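## Task

Yellow sponges sit on shelves, each with a lot number printed on the shelf edge beneath it. Bring the sponge labelled 723 to the desk; if the storeroom has no 723, bring the one labelled 342 instead. Every other yellow sponge must stay on its own shelf. The robot must not tip over or finish leaning, and the sponge must rest on the desk by itself, not be held there by the robot.

## Robot and tools

ROBOT. TidyBot++: a mobile base (0.54 m long, 0.50 m wide, 0.38 m high) on four driven casters, carrying one seven-joint arm with a two-finger gripper. The shoulder sits 0.12 m ahead of the base centre and 0.68 m above the floor. Cameras: base_camera on the base, wrist_camera looking along the hand. The arm begins folded, hand down, poking up to 0.08 m beyond the base front, elbow up to 1.15 m high. A downward-pointing hand reaches at most about 0.94 m above the floor, and only near the base.

FRAMES. Base frame: origin on the floor below the base centre, x forward, y left, z up. hand_pose is reported in it: the point midway between the finger pads; its z axis runs out along the fingers, and the fingers open and close along its y axis. Odometry frame is the base frame where the scene began. base_odometry counts wheel turns only (slip looks like travel, drift of a few cm and degrees builds up); heading is positive to the left, from -3.142 to 3.142. base_tilt is in degrees, forward and right positive, with a fixed bias near 1 degree.

execute_actions. Argument actions: a list holding one action or none (none just reports state and images). An action may contain:
- base: exactly one key, each a relative offset from where the base last reported itself: translate_m (metres, forward +, -2 to 2), strafe_m (metres, left +, -2 to 2), rotate_rad (radians, counter-clockwise from above +, -6.3 to 6.3). A move needing over 8.667 s at its top speed is refused.
- joints: absolute targets by name, not offsets. joint_1_rad (any angle; whole arm about vertical, positive is clockwise from above, opposite to rotate_rad), joint_2_rad shoulder -2.249 to 2.249, joint_3_rad any angle, joint_4_rad elbow -2.579 to 2.579, joint_5_rad any angle, joint_6_rad wrist -2.099 to 2.099, joint_7_rad any angle (hand down: positive turns counter-clockwise from above; at 1.57 fingers open left/right), gripper_pos 0 (open) to 1 (closed). Unbounded joints take the short way; for bigger turns send steps under half a turn. Done tolerances: ±0.039 for joints 1-4, ±0.056 for 5-7, ±0.03 gripper.
- speeds: optional caps for that action only: translate_m and strafe_m 0.05 to 0.5 m/s, rotate_rad 0.1 to 1.57 rad/s (the maxima are the defaults).
Argument cameras: list of base_camera, wrist_camera or all; omitted or null gives all, [] gives none. Unknown keys or out-of-range values reject the whole call and nothing moves. Base and joint motions start together; an action lasts at most 15 s. A target left out of an action may still be pursued.

ARM GEOMETRY. Upper arm 0.42 m, forearm 0.31 m, hand 0.31 m to the hand point. With joint_1_rad 0, joint_3_rad 3.14, joint_5_rad 0, the arm stays in the base's x-z plane; tilt from vertical (forward +) is joint_2 for the upper arm, joint_2 - joint_4 for the forearm, joint_2 - joint_4 - joint_6 for the hand. Forward reach from the shoulder = sum of length x sin(tilt); height above it = sum of length x cos(tilt). From 3.14, raising joint_3 swings a forward-bent forearm to the right; raising joint_5 does the same for the hand. Joints move up to 1.39 rad/s (1.22 for joints 5-7).

GRIPPER. Pad gap is roughly 85 x (1 - gripper_pos) mm. At 1 the fingers squeeze hard and continuously; done at 1 means empty, off_target means something is held at the shown reading. Closed tips reach about 20 mm past the hand point.

OTHER TOOLS. wait: seconds from 0 to 10, no new command, returns state and images. zoom_image: camera (base_camera or wrist_camera) and region [x0, y0, x1, y1] in pixels from the top-left of that camera's latest full image, at most 504 by 504; useful for reading lot numbers. finished_scene: scene, the integer number of the scene to end; irreversible, and reports success.

RESULTS. base_status and joint_status give how each motion ended: done; off_target (stopped away from target, may still push); contact_stop or time_out (target dropped, holds in place). A blocked base can show done while short. "joint command not followed" with a cause line means a self-collision check withheld the arm targets (gripper still acts); those joints read not_followed and may be retried later. on_its_own lists uncommanded motion. motor_effort is percent of maximum, peak in brackets, noisy. Motor temperatures list per joint; MOTOR HOT from 60 °C, OVER-TEMPERATURE FAULT at 75 °C makes the arm sag (status limit_stop_at_motor_heat; resend targets). ARM HIT means the arm struck itself or the base hard. The pictures line names the images in order. A reported stop cancels the rest of that reply's motion calls.

ACCURACY. Friction and load leave the hand a cm or two off; correct by sending each joint previous command + (wanted - read). Never command a loaded joint to its read angle (it sinks). Trust images over hand_pose.

AVOID. Torque faults (joints 1-4 limit 104.5 N m, warn 56.7; joints 5-7 limit 51.3, warn 29.4) freeze the arm 10 s. Do not drive while the arm is caught on something high (about 0.8 m up) or push/pull a raised hand sideways: the robot can tip. Nothing checks arm-versus-base contact. Avoid drops, slips, slams and hard pushes, keep other sponges in place, and watch for occasional nudges to loose objects.

INTRINSICS. base_camera pinhole 644x364, fx=fy=357.637, cx 322.737, cy 183.757. wrist_camera fisheye 644x476, f 217.168, cx 319.147, cy 229.522.

Each tool is called after "Request:" as a command line: name --argument value for each argument, lists and objects as JSON in quotes; but a table of rows of numbers goes row by row, as --pt "numbers of a row", without its own name.

## Session

Request:
execute_actions --actions '[]'

Scene clock: 0.00 s.
Motor temperatures (°C, as the motors report them): [30 32 28 30 38 37 41]
base_odometry: x=+0.000 y=+0.000 heading=+0.000 (m, m, rad; odometry frame)
base_tilt: forward=+0.0 right=+0.2 (deg)
base_status: not commanded
joint_positions: joint_1_rad=+0.044 joint_2_rad=-0.358 joint_3_rad=+3.157 joint_4_rad=-2.544 joint_5_rad=+0.010 joint_6_rad=-0.846 joint_7_rad=+1.569 gripper_pos=+0.000
joint_status: not commanded
motor_effort: joint_1_rad=+1 joint_2_rad=-1 joint_3_rad=+0 joint_4_rad=+12 joint_5_rad=+0 joint_6_rad=+1 joint_7_rad=+1 (%)
hand_pose: x=+0.2623 y=-0.0090 z=+0.5852 quat_wxyz=(+0.003, +0.998, -0.027, +0.055) (m; base frame)
pictures: base_camera, wrist_camera
Images, in order (width x height): base_camera 644x364, wrist_camera 644x476.

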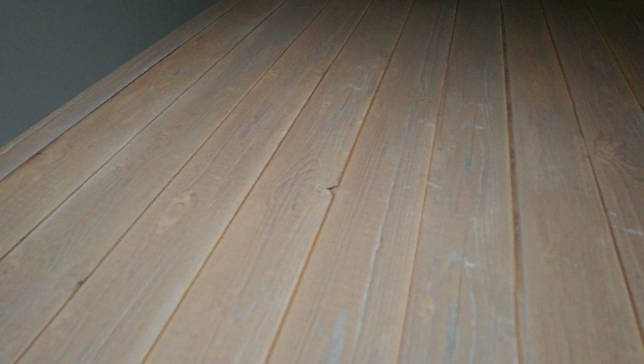

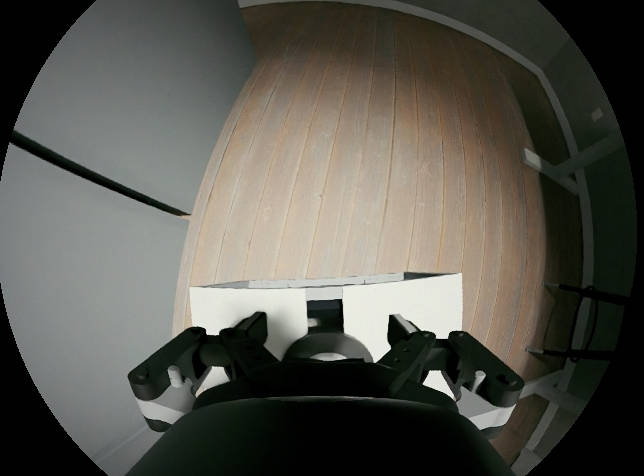

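Request:
execute_actions --actions '[{"joints":{"joint_6_rad":0.45,"joint_1_rad":0.3}}]' --cameras '["wrist_camera"]'

Scene clock: 1.67 s.
Motor temperatures (°C, as the motors report them): [30 32 28 30 38 37 41]
base_odometry: x=+0.000 y=+0.000 heading=+0.000 (m, m, rad; odometry frame)
base_tilt: forward=+0.0 right=+0.2 (deg)
base_status: not commanded
joint_positions: joint_1_rad=+0.279 joint_2_rad=-0.358 joint_3_rad=+3.157 joint_4_rad=-2.544 joint_5_rad=+0.010 joint_6_rad=+0.445 joint_7_rad=+1.569 gripper_pos=+0.000
joint_status: all done
motor_effort: joint_1_rad=+0(1) joint_2_rad=-6(6) joint_3_rad=+0(0) joint_4_rad=+17(17) joint_5_rad=+0(0) joint_6_rad=+8(9) joint_7_rad=+1(0) (%)
hand_pose: x=+0.5181 y=-0.1186 z=+0.8419 quat_wxyz=(+0.093, +0.757, -0.109, +0.638) (m; base frame)
pictures: wrist_camera
Images, in order (width x height): wrist_camera 644x476.

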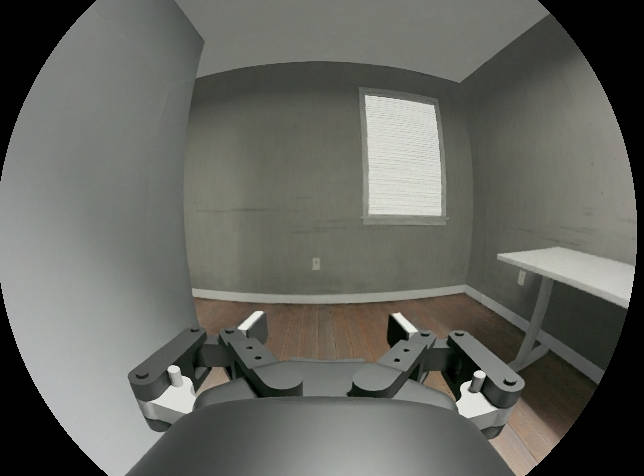

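Request:
execute_actions --actions '[{"base":{"rotate_rad":-0.33},"joints":{"joint_1_rad":-0.02}}]'

Request:
execute_actions --actions '[{"base":{"translate_m":1.1},"joints":{"joint_1_rad":-0.5,"joint_6_rad":0.2}}]'

Scene clock: 3.20 s.
Motor temperatures (°C, as the motors report them): [30 32 28 30 38 37 41]
base_odometry: x=+0.000 y=+0.000 heading=-0.330 (m, m, rad; odometry frame)
base_tilt: forward=+0.1 right=+0.2 (deg)
base_status: done
joint_positions: joint_1_rad=+0.002 joint_2_rad=-0.358 joint_3_rad=+3.157 joint_4_rad=-2.544 joint_5_rad=+0.010 joint_6_rad=+0.445 joint_7_rad=+1.569 gripper_pos=+0.000
joint_status: all done
motor_effort: joint_1_rad=+0(1) joint_2_rad=-6(6) joint_3_rad=-1(0) joint_4_rad=+17(17) joint_5_rad=+0(0) joint_6_rad=+8(8) joint_7_rad=+0(1) (%)
hand_pose: x=+0.5353 y=-0.0051 z=+0.8419 quat_wxyz=(+0.004, +0.765, -0.004, +0.645) (m; base frame)
pictures: base_camera, wrist_camera
Images, in order (width x height): base_camera 644x364, wrist_camera 644x476.

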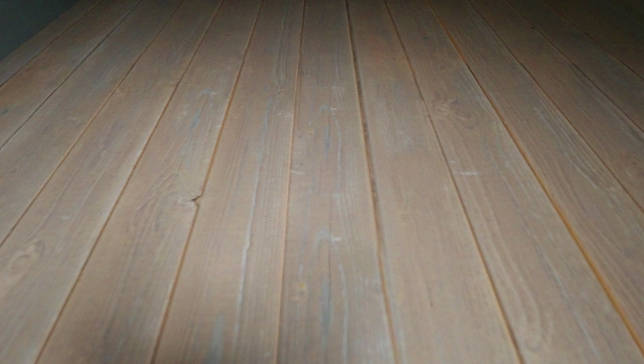

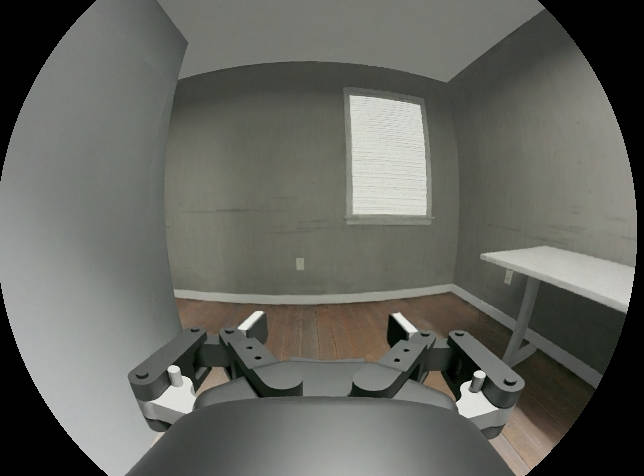

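Scene clock: 6.73 s.
Motor temperatures (°C, as the motors report them): [30 32 28 30 38 37 41]
base_odometry: x=+1.041 y=-0.357 heading=-0.330 (m, m, rad; odometry frame)
base_tilt: forward=+0.1 right=+0.2 (deg)
base_status: done
joint_positions: joint_1_rad=-0.477 joint_2_rad=-0.359 joint_3_rad=+3.157 joint_4_rad=-2.544 joint_5_rad=+0.010 joint_6_rad=+0.221 joint_7_rad=+1.569 gripper_pos=+0.000
joint_status: all done
motor_effort: joint_1_rad=+0(1) joint_2_rad=-5(7) joint_3_rad=+0(0) joint_4_rad=+17(18) joint_5_rad=+0(0) joint_6_rad=+8(9) joint_7_rad=+0(1) (%)
hand_pose: x=+0.4736 y=+0.1784 z=+0.7755 quat_wxyz=(-0.128, +0.809, +0.193, +0.541) (m; base frame)
pictures: base_camera, wrist_camera
Images, in order (width x height): base_camera 644x364, wrist_camera 644x476.

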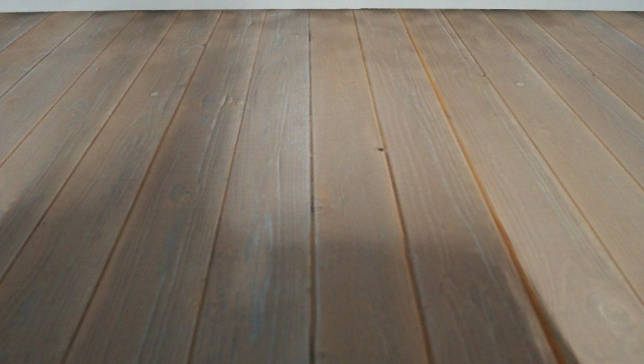

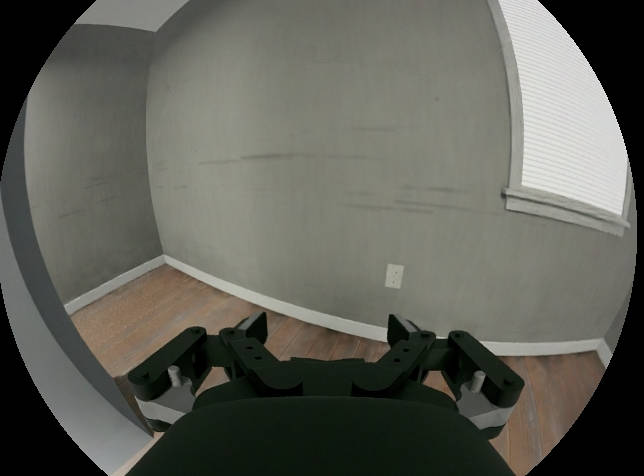

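Request:
execute_actions --actions '[{"base":{"translate_m":0.6},"joints":{"joint_1_rad":-1.57}}]'

Scene clock: 9.33 s.
Motor temperatures (°C, as the motors report them): [30 32 28 30 38 37 41]
base_odometry: x=+1.608 y=-0.552 heading=-0.331 (m, m, rad; odometry frame)
base_tilt: forward=+0.0 right=+0.2 (deg)
base_status: done
joint_positions: joint_1_rad=-1.546 joint_2_rad=-0.359 joint_3_rad=+3.157 joint_4_rad=-2.544 joint_5_rad=+0.010 joint_6_rad=+0.221 joint_7_rad=+1.569 gripper_pos=+0.000
joint_status: all done
motor_effort: joint_1_rad=+0(1) joint_2_rad=-5(6) joint_3_rad=+0(0) joint_4_rad=+17(18) joint_5_rad=+0(0) joint_6_rad=+9(9) joint_7_rad=+1(0) (%)
hand_pose: x=+0.1331 y=+0.3966 z=+0.7755 quat_wxyz=(-0.386, +0.598, +0.578, +0.400) (m; base frame)
pictures: base_camera, wrist_camera
Images, in order (width x height): base_camera 644x364, wrist_camera 644x476.

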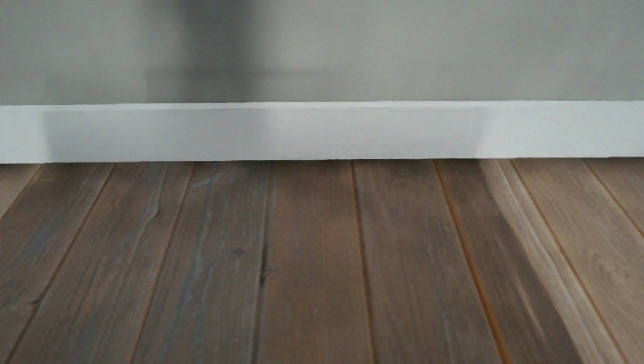

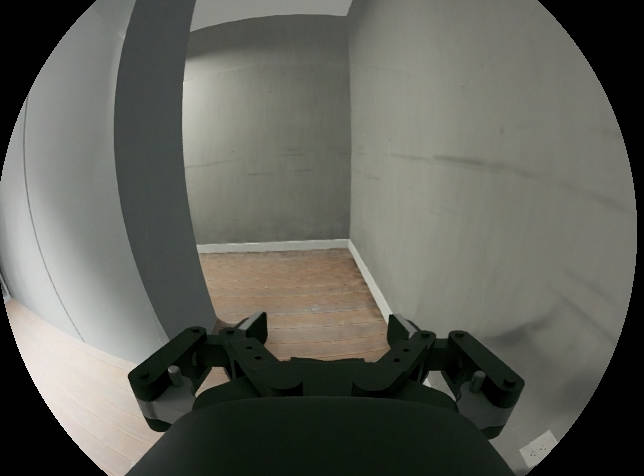

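Request:
execute_actions --actions '[{"base":{"translate_m":0.1}}]' --cameras '[]'

Request:
execute_actions --actions '[{"base":{"strafe_m":1.3}}]'

Request:
execute_actions --actions '[{"joints":{"joint_1_rad":-2.9},"base":{"strafe_m":0.2}}]'

Scene clock: 10.73 s.
Motor temperatures (°C, as the motors report them): [30 32 28 30 38 37 41]
base_odometry: x=+1.703 y=-0.585 heading=-0.331 (m, m, rad; odometry frame)
base_tilt: forward=+0.1 right=+0.1 (deg)
base_status: done
joint_positions: joint_1_rad=-1.547 joint_2_rad=-0.359 joint_3_rad=+3.157 joint_4_rad=-2.544 joint_5_rad=+0.010 joint_6_rad=+0.221 joint_7_rad=+1.569 gripper_pos=+0.000
joint_status: not commanded
motor_effort: joint_1_rad=+0(0) joint_2_rad=-5(6) joint_3_rad=+0(1) joint_4_rad=+17(17) joint_5_rad=+0(0) joint_6_rad=+9(9) joint_7_rad=+1(0) (%)
hand_pose: x=+0.1330 y=+0.3966 z=+0.7755 quat_wxyz=(-0.386, +0.598, +0.578, +0.400) (m; base frame)
pictures: none
No camera images: the call's "cameras" was empty. Leave "cameras" out to get every camera's image.

Scene clock: 14.70 s.
Motor temperatures (°C, as the motors report them): [30 32 28 30 38 37 41]
base_odometry: x=+2.127 y=+0.644 heading=-0.332 (m, m, rad; odometry frame)
base_tilt: forward=+0.1 right=+0.2 (deg)
base_status: done
joint_positions: joint_1_rad=-1.547 joint_2_rad=-0.359 joint_3_rad=+3.157 joint_4_rad=-2.544 joint_5_rad=+0.010 joint_6_rad=+0.220 joint_7_rad=+1.569 gripper_pos=+0.000
joint_status: not commanded
motor_effort: joint_1_rad=+0(0) joint_2_rad=-5(8) joint_3_rad=-1(0) joint_4_rad=+17(18) joint_5_rad=+0(0) joint_6_rad=+8(9) joint_7_rad=+1(1) (%)
hand_pose: x=+0.1329 y=+0.3966 z=+0.7752 quat_wxyz=(-0.385, +0.598, +0.578, +0.399) (m; base frame)
pictures: base_camera, wrist_camera
Images, in order (width x height): base_camera 644x364, wrist_camera 644x476.

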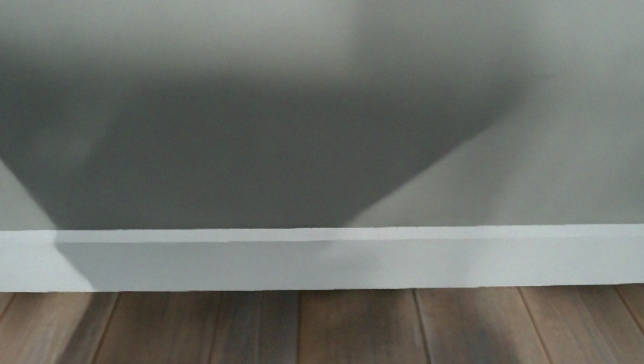

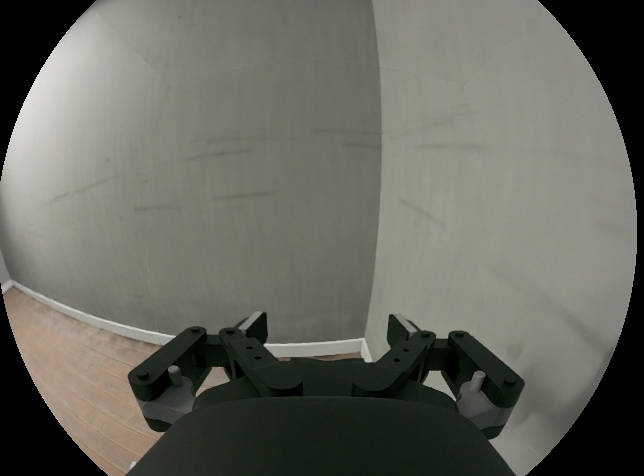

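Scene clock: 17.30 s.
Motor temperatures (°C, as the motors report them): [30 32 28 30 38 37 41]
base_odometry: x=+2.192 y=+0.833 heading=-0.332 (m, m, rad; odometry frame)
base_tilt: forward=+0.0 right=+0.2 (deg)
base_status: done
joint_positions: joint_1_rad=-2.877 joint_2_rad=-0.356 joint_3_rad=+3.157 joint_4_rad=-2.544 joint_5_rad=+0.010 joint_6_rad=+0.220 joint_7_rad=+1.569 gripper_pos=+0.000
joint_status: all done
motor_effort: joint_1_rad=+0(0) joint_2_rad=-5(9) joint_3_rad=+0(0) joint_4_rad=+17(18) joint_5_rad=+0(0) joint_6_rad=+9(8) joint_7_rad=+0(1) (%)
hand_pose: x=-0.2631 y=+0.1080 z=+0.7740 quat_wxyz=(-0.549, +0.113, +0.825, +0.076) (m; base frame)
pictures: base_camera, wrist_camera
Images, in order (width x height): base_camera 644x364, wrist_camera 644x476.

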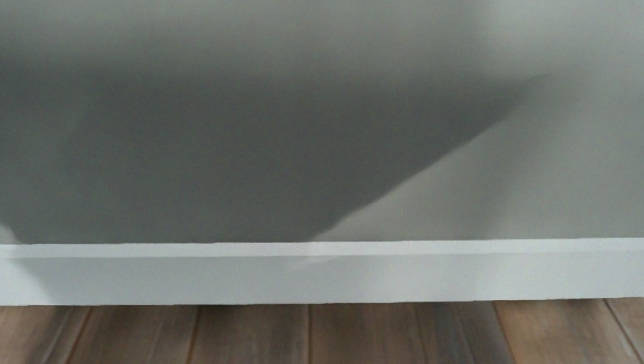

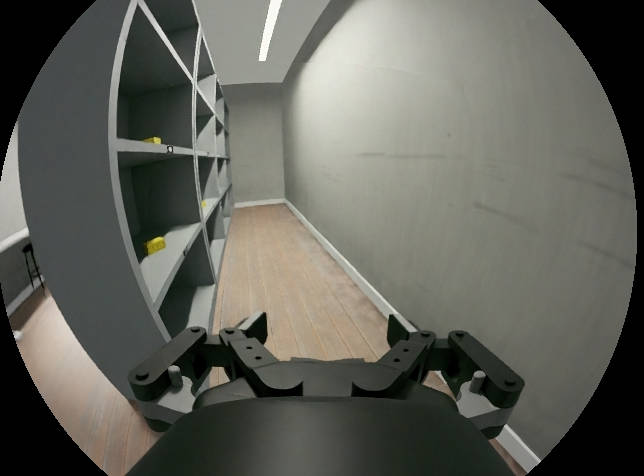

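Request:
execute_actions --actions '[{"base":{"strafe_m":0.27}}]' --cameras '[]'

Request:
execute_actions --actions '[{"base":{"rotate_rad":0.055},"joints":{"joint_1_rad":3.12}}]'

Request:
execute_actions --actions '[{"joints":{"joint_1_rad":1.8,"joint_2_rad":-0.6},"base":{"translate_m":-1.0}}]'

Scene clock: 20.33 s.
Motor temperatures (°C, as the motors report them): [30 32 28 30 38 37 41]
base_odometry: x=+2.281 y=+1.089 heading=-0.332 (m, m, rad; odometry frame)
base_tilt: forward=+0.0 right=+0.1 (deg)
base_status: done
joint_positions: joint_1_rad=-2.877 joint_2_rad=-0.356 joint_3_rad=+3.157 joint_4_rad=-2.544 joint_5_rad=+0.010 joint_6_rad=+0.220 joint_7_rad=+1.569 gripper_pos=+0.000
joint_status: not commanded
motor_effort: joint_1_rad=+0(0) joint_2_rad=-5(6) joint_3_rad=+0(1) joint_4_rad=+17(17) joint_5_rad=+0(0) joint_6_rad=+8(8) joint_7_rad=-1(1) (%)
hand_pose: x=-0.2632 y=+0.1079 z=+0.7740 quat_wxyz=(-0.549, +0.113, +0.825, +0.076) (m; base frame)
pictures: none
No camera images: the call's "cameras" was empty. Leave "cameras" out to get every camera's image.

Scene clock: 21.63 s.
Motor temperatures (°C, as the motors report them): [30 32 28 30 38 37 41]
base_odometry: x=+2.281 y=+1.089 heading=-0.277 (m, m, rad; odometry frame)
base_tilt: forward=+0.0 right=+0.2 (deg)
base_status: done
joint_positions: joint_1_rad=-3.140 joint_2_rad=-0.356 joint_3_rad=+3.157 joint_4_rad=-2.544 joint_5_rad=+0.010 joint_6_rad=+0.220 joint_7_rad=+1.569 gripper_pos=+0.000
joint_status: all done
motor_effort: joint_1_rad=+1(0) joint_2_rad=-6(7) joint_3_rad=+0(0) joint_4_rad=+17(17) joint_5_rad=+0(0) joint_6_rad=+8(8) joint_7_rad=+1(0) (%)
hand_pose: x=-0.2781 y=+0.0048 z=+0.7740 quat_wxyz=(-0.554, +0.004, +0.833, +0.003) (m; base frame)
pictures: base_camera, wrist_camera
Images, in order (width x height): base_camera 644x364, wrist_camera 644x476.

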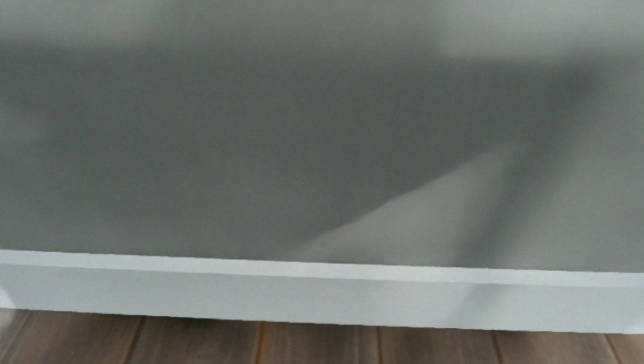

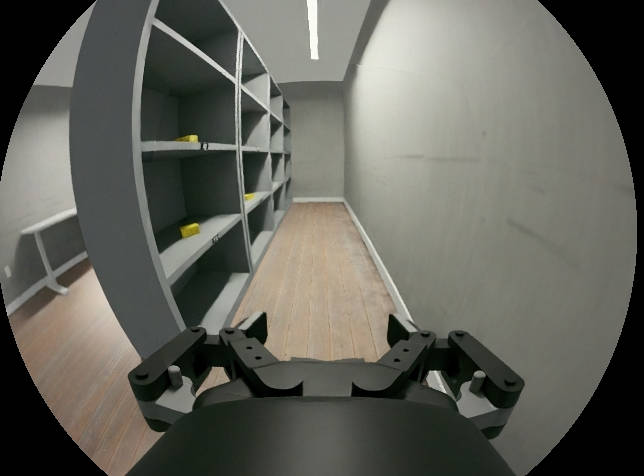

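Scene clock: 24.97 s.
Motor temperatures (°C, as the motors report them): [30 32 28 30 38 37 41]
base_odometry: x=+1.319 y=+1.363 heading=-0.277 (m, m, rad; odometry frame)
base_tilt: forward=+0.0 right=+0.2 (deg)
base_status: done
joint_positions: joint_1_rad=-4.461 joint_2_rad=-0.584 joint_3_rad=+3.157 joint_4_rad=-2.544 joint_5_rad=+0.010 joint_6_rad=+0.220 joint_7_rad=+1.569 gripper_pos=+0.000
joint_status: all done
motor_effort: joint_1_rad=+0(1) joint_2_rad=+0(5) joint_3_rad=+0(0) joint_4_rad=+19(19) joint_5_rad=+0(0) joint_6_rad=+10(9) joint_7_rad=+0(0) (%)
hand_pose: x=+0.0236 y=-0.3532 z=+0.8616 quat_wxyz=(-0.511, -0.465, +0.606, -0.393) (m; base frame)
pictures: base_camera, wrist_camera
Images, in order (width x height): base_camera 644x364, wrist_camera 644x476.

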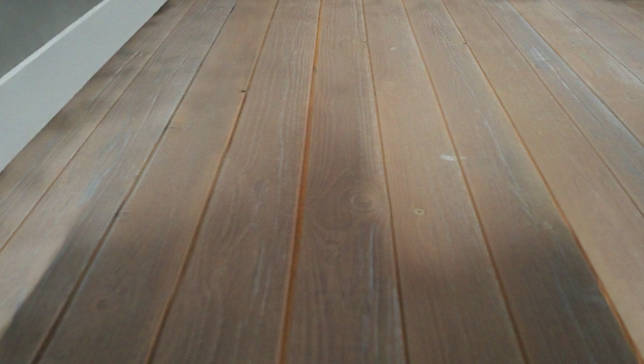

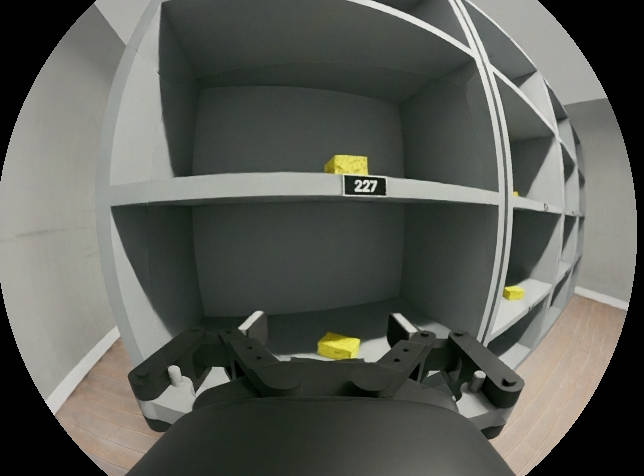

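Request:
execute_actions --actions '[{"joints":{"joint_1_rad":1.6,"joint_6_rad":-0.3},"base":{"translate_m":-0.6}}]'

Scene clock: 27.57 s.
Motor temperatures (°C, as the motors report them): [30 32 28 30 38 37 41]
base_odometry: x=+0.741 y=+1.527 heading=-0.277 (m, m, rad; odometry frame)
base_tilt: forward=+0.0 right=+0.1 (deg)
base_status: done
joint_positions: joint_1_rad=-4.660 joint_2_rad=-0.588 joint_3_rad=+3.157 joint_4_rad=-2.544 joint_5_rad=+0.010 joint_6_rad=-0.285 joint_7_rad=+1.569 gripper_pos=+0.000
joint_status: all done
motor_effort: joint_1_rad=+1(0) joint_2_rad=+1(1) joint_3_rad=+0(0) joint_4_rad=+17(19) joint_5_rad=+0(1) joint_6_rad=+8(8) joint_7_rad=+0(0) (%)
hand_pose: x=+0.0993 y=-0.3015 z=+0.7207 quat_wxyz=(-0.317, -0.616, +0.656, -0.298) (m; base frame)
pictures: base_camera, wrist_camera
Images, in order (width x height): base_camera 644x364, wrist_camera 644x476.

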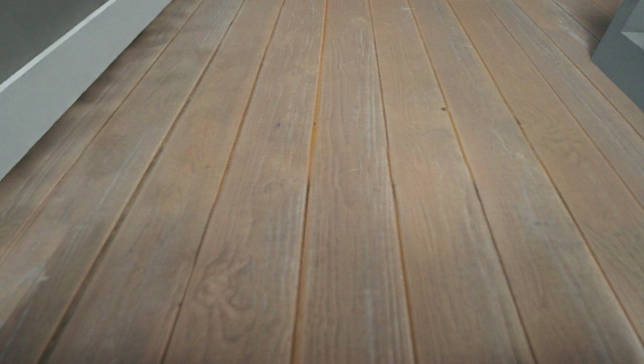

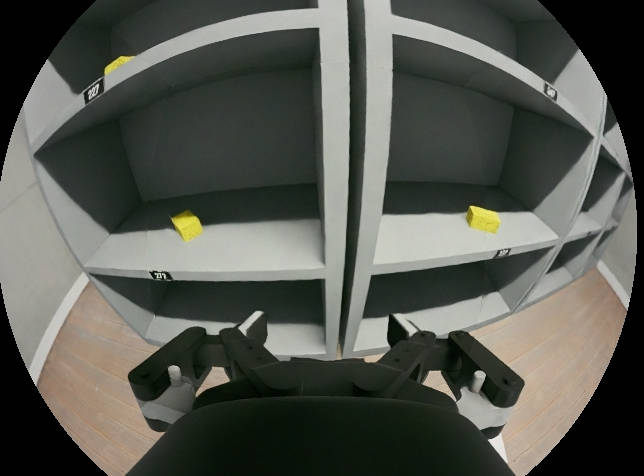

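Request:
zoom_image --camera "wrist_camera" --region '[440, 60, 640, 280]'

Request:
zoom_image --camera "wrist_camera" --region '[120, 200, 220, 300]'

Region (440, 60, 640, 280) of wrist_camera's 644x476 image, scaled by 2.291; it fills the left 458 columns of this view, and the rest is white.

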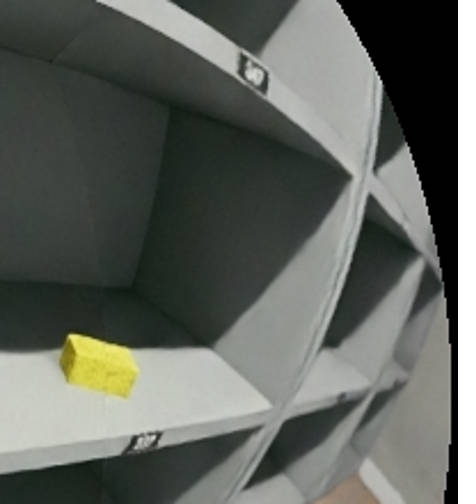

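Region (120, 200, 220, 300) of wrist_camera's 644x476 image, scaled by 5.040.

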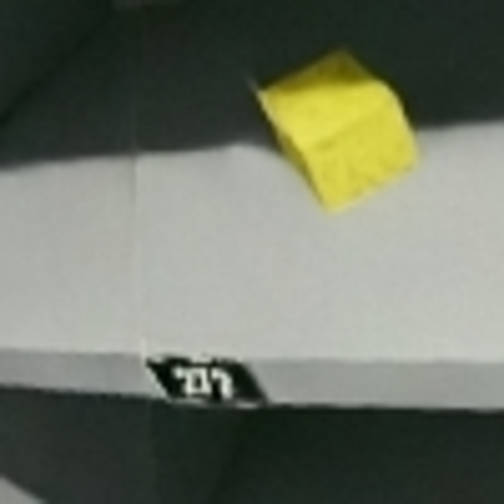

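Request:
execute_actions --actions '[{"base":{"translate_m":-0.5}}]'

Request:
zoom_image --camera "wrist_camera" --region '[220, 0, 460, 320]'

Scene clock: 30.00 s.
Motor temperatures (°C, as the motors report them): [30 32 28 30 38 37 41]
base_odometry: x=+0.260 y=+1.665 heading=-0.277 (m, m, rad; odometry frame)
base_tilt: forward=+0.0 right=+0.2 (deg)
base_status: done
joint_positions: joint_1_rad=-4.660 joint_2_rad=-0.588 joint_3_rad=+3.157 joint_4_rad=-2.544 joint_5_rad=+0.010 joint_6_rad=-0.285 joint_7_rad=+1.569 gripper_pos=+0.000
joint_status: not commanded
motor_effort: joint_1_rad=+1(0) joint_2_rad=+1(2) joint_3_rad=+0(1) joint_4_rad=+18(18) joint_5_rad=+0(0) joint_6_rad=+7(8) joint_7_rad=+0(0) (%)
hand_pose: x=+0.0993 y=-0.3015 z=+0.7207 quat_wxyz=(-0.317, -0.616, +0.656, -0.298) (m; base frame)
pictures: base_camera, wrist_camera
Images, in order (width x height): base_camera 644x364, wrist_camera 644x476.

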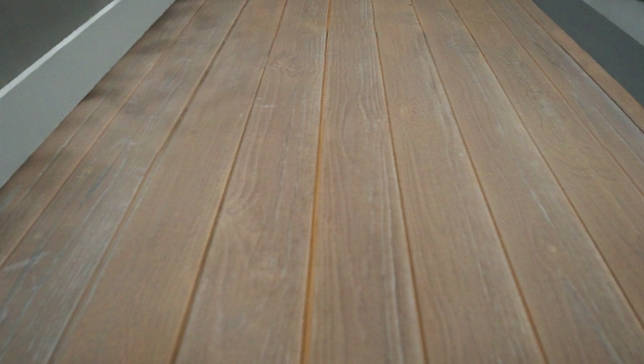

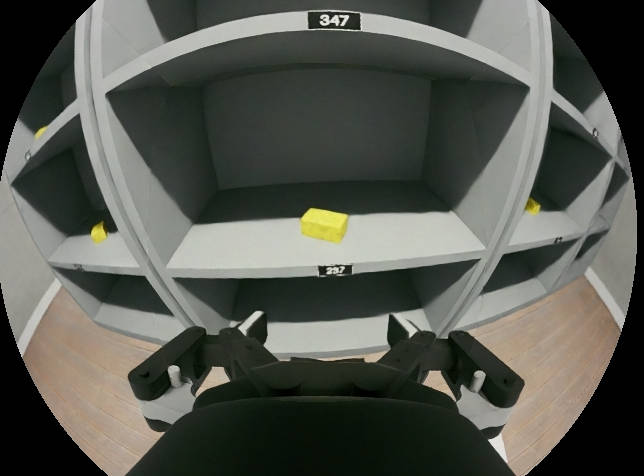

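Region (220, 0, 460, 320) of wrist_camera's 644x476 image, scaled by 1.575; it fills the left 378 columns of this view, and the rest is white.

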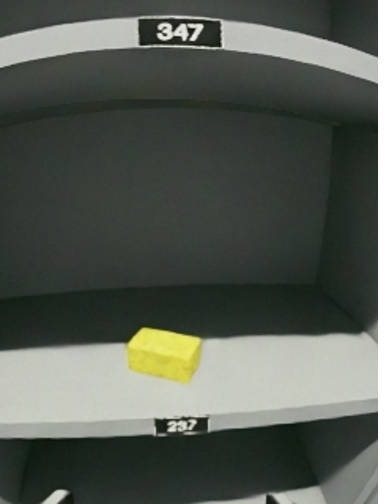

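Request:
execute_actions --actions '[{"base":{"translate_m":-0.97}}]'

Scene clock: 33.30 s.
Motor temperatures (°C, as the motors report them): [30 32 28 30 38 37 41]
base_odometry: x=-0.673 y=+1.930 heading=-0.277 (m, m, rad; odometry frame)
base_tilt: forward=+0.0 right=+0.2 (deg)
base_status: done
joint_positions: joint_1_rad=-4.660 joint_2_rad=-0.588 joint_3_rad=+3.157 joint_4_rad=-2.544 joint_5_rad=+0.010 joint_6_rad=-0.285 joint_7_rad=+1.569 gripper_pos=+0.000
joint_status: not commanded
motor_effort: joint_1_rad=+1(0) joint_2_rad=+1(2) joint_3_rad=+0(1) joint_4_rad=+18(18) joint_5_rad=+0(0) joint_6_rad=+8(7) joint_7_rad=+0(1) (%)
hand_pose: x=+0.0993 y=-0.3015 z=+0.7207 quat_wxyz=(-0.317, -0.616, +0.656, -0.298) (m; base frame)
pictures: base_camera, wrist_camera
Images, in order (width x height): base_camera 644x364, wrist_camera 644x476.

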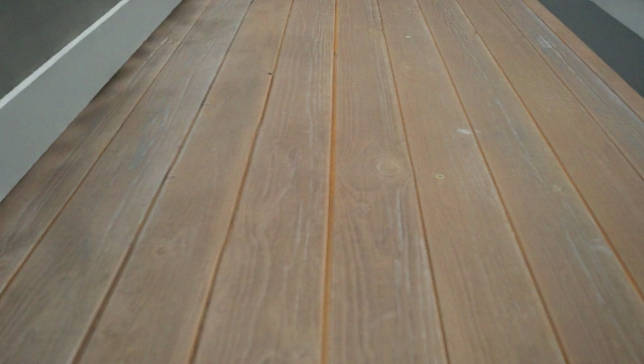

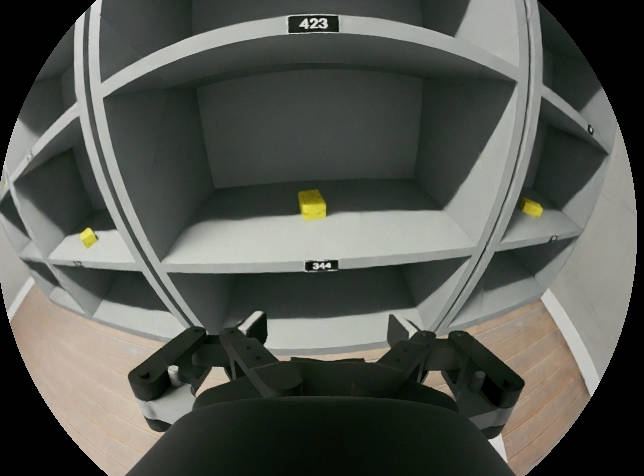

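Request:
execute_actions --actions '[{"base":{"translate_m":-0.8},"joints":{"joint_1_rad":1.75}}]'

Scene clock: 36.30 s.
Motor temperatures (°C, as the motors report them): [30 32 28 30 38 37 41]
base_odometry: x=-1.442 y=+2.150 heading=-0.278 (m, m, rad; odometry frame)
base_tilt: forward=+0.0 right=+0.2 (deg)
base_status: done
joint_positions: joint_1_rad=-4.554 joint_2_rad=-0.588 joint_3_rad=+3.157 joint_4_rad=-2.544 joint_5_rad=+0.010 joint_6_rad=-0.285 joint_7_rad=+1.569 gripper_pos=+0.000
joint_status: all done
motor_effort: joint_1_rad=+0(0) joint_2_rad=+1(2) joint_3_rad=+0(0) joint_4_rad=+18(18) joint_5_rad=+0(0) joint_6_rad=+7(7) joint_7_rad=+0(0) (%)
hand_pose: x=+0.0675 y=-0.2977 z=+0.7207 quat_wxyz=(-0.333, -0.580, +0.688, -0.281) (m; base frame)
pictures: base_camera, wrist_camera
Images, in order (width x height): base_camera 644x364, wrist_camera 644x476.

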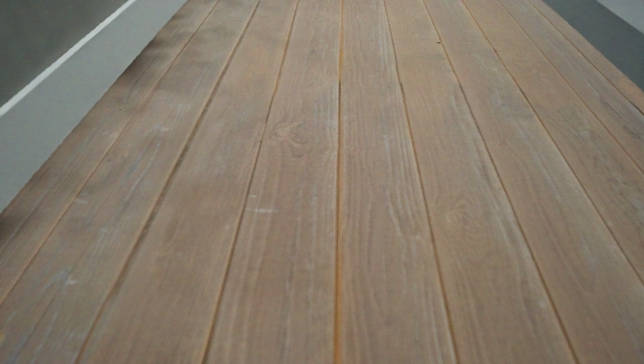

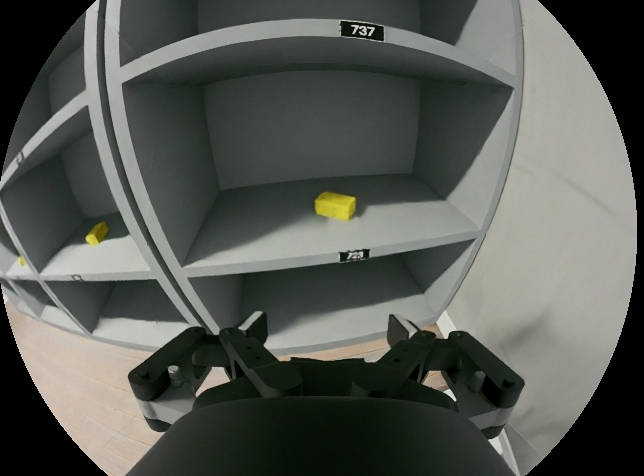

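Request:
zoom_image --camera "wrist_camera" --region '[290, 170, 400, 280]'

Region (290, 170, 400, 280) of wrist_camera's 644x476 image, scaled by 4.582.

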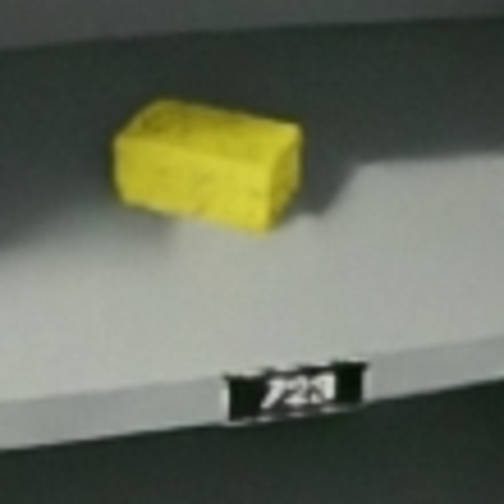

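Request:
execute_actions --actions '[{"joints":{"joint_1_rad":1.85,"joint_2_rad":0.5,"joint_4_rad":-1.9,"joint_6_rad":-0.1}}]' --cameras '["wrist_camera"]'

Scene clock: 39.83 s.
Motor temperatures (°C, as the motors report them): [30 32 28 30 38 37 41]
base_odometry: x=-1.442 y=+2.150 heading=-0.278 (m, m, rad; odometry frame)
base_tilt: forward=+0.0 right=+0.2 (deg)
base_status: not commanded
joint_positions: joint_1_rad=-4.459 joint_2_rad=+0.495 joint_3_rad=+3.157 joint_4_rad=-1.922 joint_5_rad=+0.010 joint_6_rad=-0.123 joint_7_rad=+1.569 gripper_pos=+0.000
joint_status: all done
motor_effort: joint_1_rad=+0(0) joint_2_rad=-32(33) joint_3_rad=-1(0) joint_4_rad=+13(18) joint_5_rad=+0(0) joint_6_rad=+5(7) joint_7_rad=+0(0) (%)
hand_pose: x=-0.0354 y=-0.5640 z=+0.5602 quat_wxyz=(-0.239, -0.583, +0.756, -0.176) (m; base frame)
pictures: wrist_camera
Images, in order (width x height): wrist_camera 644x476.

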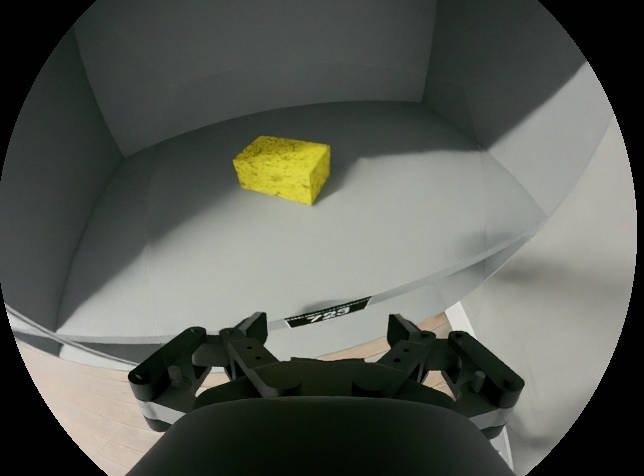

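Request:
execute_actions --actions '[{"base":{"translate_m":0.09},"joints":{"joint_1_rad":2.22,"joint_5_rad":0.8,"joint_4_rad":-1.3,"joint_6_rad":-1.58,"joint_7_rad":3.14}}]' --cameras '["wrist_camera"]'

Scene clock: 42.33 s.
Motor temperatures (°C, as the motors report them): [30 32 28 30 38 37 41]
base_odometry: x=-1.356 y=+2.125 heading=-0.278 (m, m, rad; odometry frame)
base_tilt: forward=+0.0 right=+0.2 (deg)
base_status: done
joint_positions: joint_1_rad=-4.080 joint_2_rad=+0.495 joint_3_rad=+3.157 joint_4_rad=-1.319 joint_5_rad=+0.773 joint_6_rad=-1.564 joint_7_rad=+3.106 gripper_pos=+0.000
joint_status: all done
motor_effort: joint_1_rad=+0(3) joint_2_rad=-33(34) joint_3_rad=+1(1) joint_4_rad=+14(15) joint_5_rad=+6(7) joint_6_rad=-1(6) joint_7_rad=+0(1) (%)
hand_pose: x=-0.3261 y=-0.2321 z=+0.7609 quat_wxyz=(+0.218, -0.881, +0.263, +0.327) (m; base frame)
pictures: wrist_camera
Images, in order (width x height): wrist_camera 644x476.

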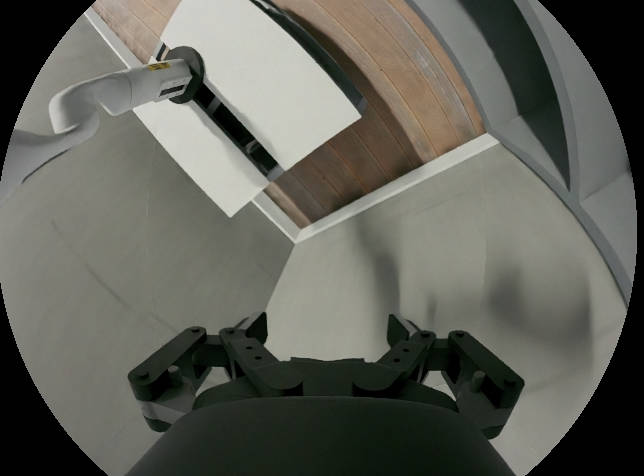

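Wrong roll sign; flip it.

Request:
execute_actions --actions '[{"joints":{"joint_5_rad":-0.83,"joint_2_rad":0.95,"joint_4_rad":-0.8,"joint_7_rad":3.17}}]' --cameras '["wrist_camera"]'

Request:
execute_actions --actions '[{"joints":{"joint_2_rad":1.26,"joint_4_rad":-0.25}}]' --cameras '["wrist_camera"]'

Scene clock: 44.43 s.
Motor temperatures (°C, as the motors report them): [30 32 28 30 38 37 41]
base_odometry: x=-1.356 y=+2.125 heading=-0.278 (m, m, rad; odometry frame)
base_tilt: forward=+0.0 right=+0.2 (deg)
base_status: not commanded
joint_positions: joint_1_rad=-4.078 joint_2_rad=+0.942 joint_3_rad=+3.157 joint_4_rad=-0.821 joint_5_rad=-0.810 joint_6_rad=-1.564 joint_7_rad=+3.129 gripper_pos=+0.000
joint_status: all done
motor_effort: joint_1_rad=+0(1) joint_2_rad=-46(47) joint_3_rad=-5(5) joint_4_rad=+14(14) joint_5_rad=-7(7) joint_6_rad=-1(1) joint_7_rad=+1(1) (%)
hand_pose: x=-0.0659 y=-0.6239 z=+0.6553 quat_wxyz=(-0.039, -0.856, +0.333, -0.394) (m; base frame)
pictures: wrist_camera
Images, in order (width x height): wrist_camera 644x476.

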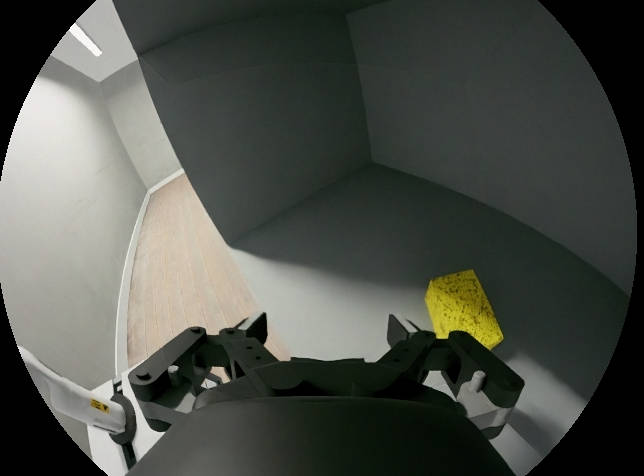

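Scene clock: 46.20 s.
Motor temperatures (°C, as the motors report them): [30 32 28 30 38 37 41]
base_odometry: x=-1.356 y=+2.125 heading=-0.278 (m, m, rad; odometry frame)
base_tilt: forward=+0.0 right=+0.2 (deg)
base_status: not commanded
joint_positions: joint_1_rad=-4.078 joint_2_rad=+1.252 joint_3_rad=+3.157 joint_4_rad=-0.273 joint_5_rad=-0.810 joint_6_rad=-1.564 joint_7_rad=+3.129 gripper_pos=+0.000
joint_status: all done
motor_effort: joint_1_rad=+0(0) joint_2_rad=-52(53) joint_3_rad=-5(5) joint_4_rad=+15(15) joint_5_rad=-7(8) joint_6_rad=+2(0) joint_7_rad=+0(0) (%)
hand_pose: x=-0.1327 y=-0.7170 z=+0.6107 quat_wxyz=(-0.142, -0.876, +0.287, -0.361) (m; base frame)
pictures: wrist_camera
Images, in order (width x height): wrist_camera 644x476.

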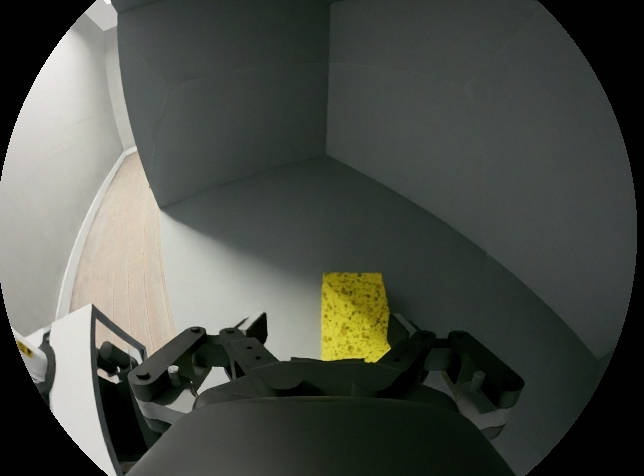

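Request:
execute_actions --actions '[{"base":{"strafe_m":-0.03}}]' --cameras '[]'

Request:
execute_actions --actions '[{"joints":{"joint_2_rad":1.375,"joint_4_rad":-0.17}}]' --cameras '["wrist_camera"]'

Scene clock: 47.17 s.
Motor temperatures (°C, as the motors report them): [30 33 28 30 38 37 41]
base_odometry: x=-1.364 y=+2.096 heading=-0.278 (m, m, rad; odometry frame)
base_tilt: forward=+0.0 right=+0.2 (deg)
base_status: done
joint_positions: joint_1_rad=-4.076 joint_2_rad=+1.252 joint_3_rad=+3.157 joint_4_rad=-0.271 joint_5_rad=-0.810 joint_6_rad=-1.564 joint_7_rad=+3.129 gripper_pos=+0.000
joint_status: not commanded
motor_effort: joint_1_rad=+1(5) joint_2_rad=-53(54) joint_3_rad=-5(6) joint_4_rad=+15(16) joint_5_rad=-7(8) joint_6_rad=+1(1) joint_7_rad=+0(0) (%)
hand_pose: x=-0.1345 y=-0.7166 z=+0.6107 quat_wxyz=(-0.143, -0.875, +0.288, -0.361) (m; base frame)
pictures: none
No camera images: the call's "cameras" was empty. Leave "cameras" out to get every camera's image.

Scene clock: 48.43 s.
Motor temperatures (°C, as the motors report them): [30 33 28 30 38 37 41]
base_odometry: x=-1.364 y=+2.096 heading=-0.278 (m, m, rad; odometry frame)
base_tilt: forward=+0.0 right=+0.2 (deg)
base_status: not commanded
joint_positions: joint_1_rad=-4.076 joint_2_rad=+1.379 joint_3_rad=+3.157 joint_4_rad=-0.189 joint_5_rad=-0.810 joint_6_rad=-1.564 joint_7_rad=+3.129 gripper_pos=+0.000
joint_status: all done
motor_effort: joint_1_rad=+0(0) joint_2_rad=-54(57) joint_3_rad=-6(6) joint_4_rad=+15(17) joint_5_rad=-7(8) joint_6_rad=+1(2) joint_7_rad=+1(0) (%)
hand_pose: x=-0.1365 y=-0.7199 z=+0.5451 quat_wxyz=(-0.124, -0.873, +0.296, -0.367) (m; base frame)
pictures: wrist_camera
Images, in order (width x height): wrist_camera 644x476.

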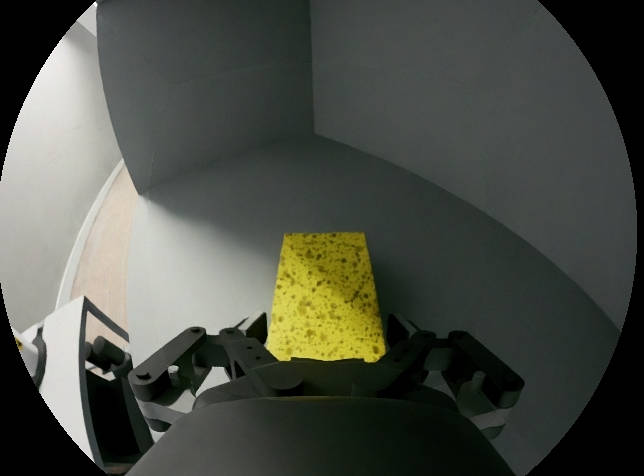

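Request:
execute_actions --actions '[{"joints":{"gripper_pos":1}}]' --cameras '["wrist_camera"]'

Request:
execute_actions --actions '[{"joints":{"joint_2_rad":0.95,"joint_4_rad":-0.8}}]' --cameras '["wrist_camera"]'

Scene clock: 54.80 s.
Motor temperatures (°C, as the motors report them): [30 33 28 30 38 37 41]
base_odometry: x=-1.364 y=+2.096 heading=-0.278 (m, m, rad; odometry frame)
base_tilt: forward=+0.0 right=+0.2 (deg)
base_status: not commanded
joint_positions: joint_1_rad=-4.076 joint_2_rad=+1.376 joint_3_rad=+3.157 joint_4_rad=-0.188 joint_5_rad=-0.811 joint_6_rad=-1.564 joint_7_rad=+3.129 gripper_pos=+0.375
joint_status: gripper_pos off_target (ended at +0.375, target +1.000)
motor_effort: joint_1_rad=+0(2) joint_2_rad=-53(55) joint_3_rad=-6(6) joint_4_rad=+15(16) joint_5_rad=-7(8) joint_6_rad=+1(1) joint_7_rad=+1(1) (%)
hand_pose: x=-0.1370 y=-0.7204 z=+0.5476 quat_wxyz=(-0.125, -0.873, +0.295, -0.366) (m; base frame)
pictures: wrist_camera
Images, in order (width x height): wrist_camera 644x476.

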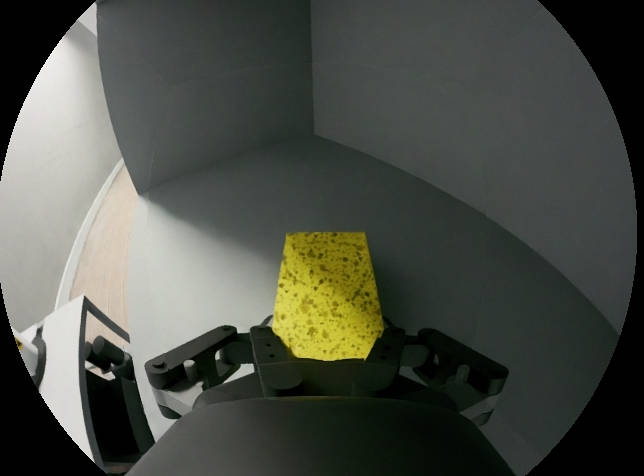

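Scene clock: 56.67 s.
Motor temperatures (°C, as the motors report them): [30 33 28 30 38 37 41]
base_odometry: x=-1.364 y=+2.096 heading=-0.278 (m, m, rad; odometry frame)
base_tilt: forward=+0.0 right=+0.2 (deg)
base_status: not commanded
joint_positions: joint_1_rad=-4.076 joint_2_rad=+0.959 joint_3_rad=+3.157 joint_4_rad=-0.778 joint_5_rad=-0.811 joint_6_rad=-1.564 joint_7_rad=+3.129 gripper_pos=+0.375
joint_status: all done
motor_effort: joint_1_rad=+0(1) joint_2_rad=-47(55) joint_3_rad=-4(6) joint_4_rad=+15(16) joint_5_rad=-7(8) joint_6_rad=+0(0) joint_7_rad=+0(0) (%)
hand_pose: x=-0.0739 y=-0.6323 z=+0.6567 quat_wxyz=(-0.051, -0.858, +0.330, -0.390) (m; base frame)
pictures: wrist_camera
Images, in order (width x height): wrist_camera 644x476.

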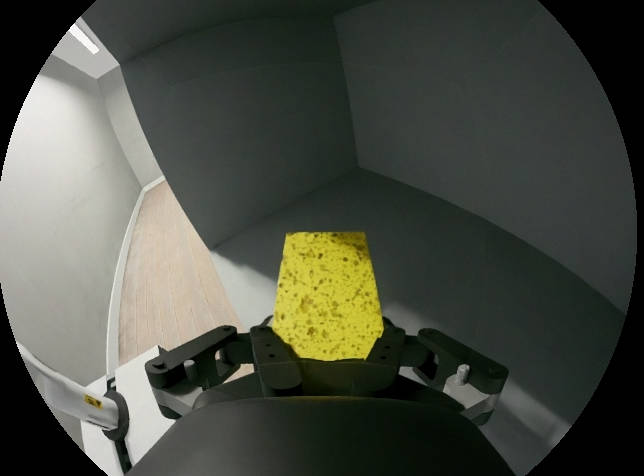

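Request:
execute_actions --actions '[{"joints":{"joint_1_rad":2.5,"joint_2_rad":0.2,"joint_4_rad":-1.9}}]' --cameras '["wrist_camera"]'

Scene clock: 59.10 s.
Motor temperatures (°C, as the motors report them): [30 33 28 30 38 37 41]
base_odometry: x=-1.364 y=+2.096 heading=-0.278 (m, m, rad; odometry frame)
base_tilt: forward=+0.0 right=+0.2 (deg)
base_status: not commanded
joint_positions: joint_1_rad=-3.809 joint_2_rad=+0.210 joint_3_rad=+3.157 joint_4_rad=-1.880 joint_5_rad=-0.811 joint_6_rad=-1.564 joint_7_rad=+3.129 gripper_pos=+0.375
joint_status: all done
motor_effort: joint_1_rad=+0(1) joint_2_rad=-21(47) joint_3_rad=-2(5) joint_4_rad=+11(14) joint_5_rad=-7(7) joint_6_rad=-3(3) joint_7_rad=+0(1) (%)
hand_pose: x=+0.0532 y=-0.3359 z=+0.7495 quat_wxyz=(+0.043, -0.749, +0.491, -0.443) (m; base frame)
pictures: wrist_camera
Images, in order (width x height): wrist_camera 644x476.

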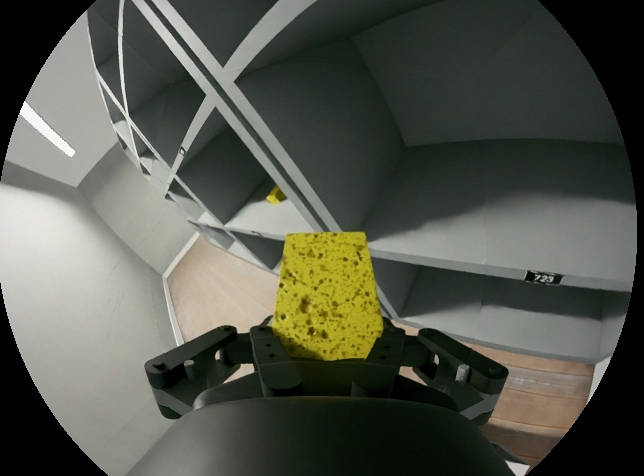

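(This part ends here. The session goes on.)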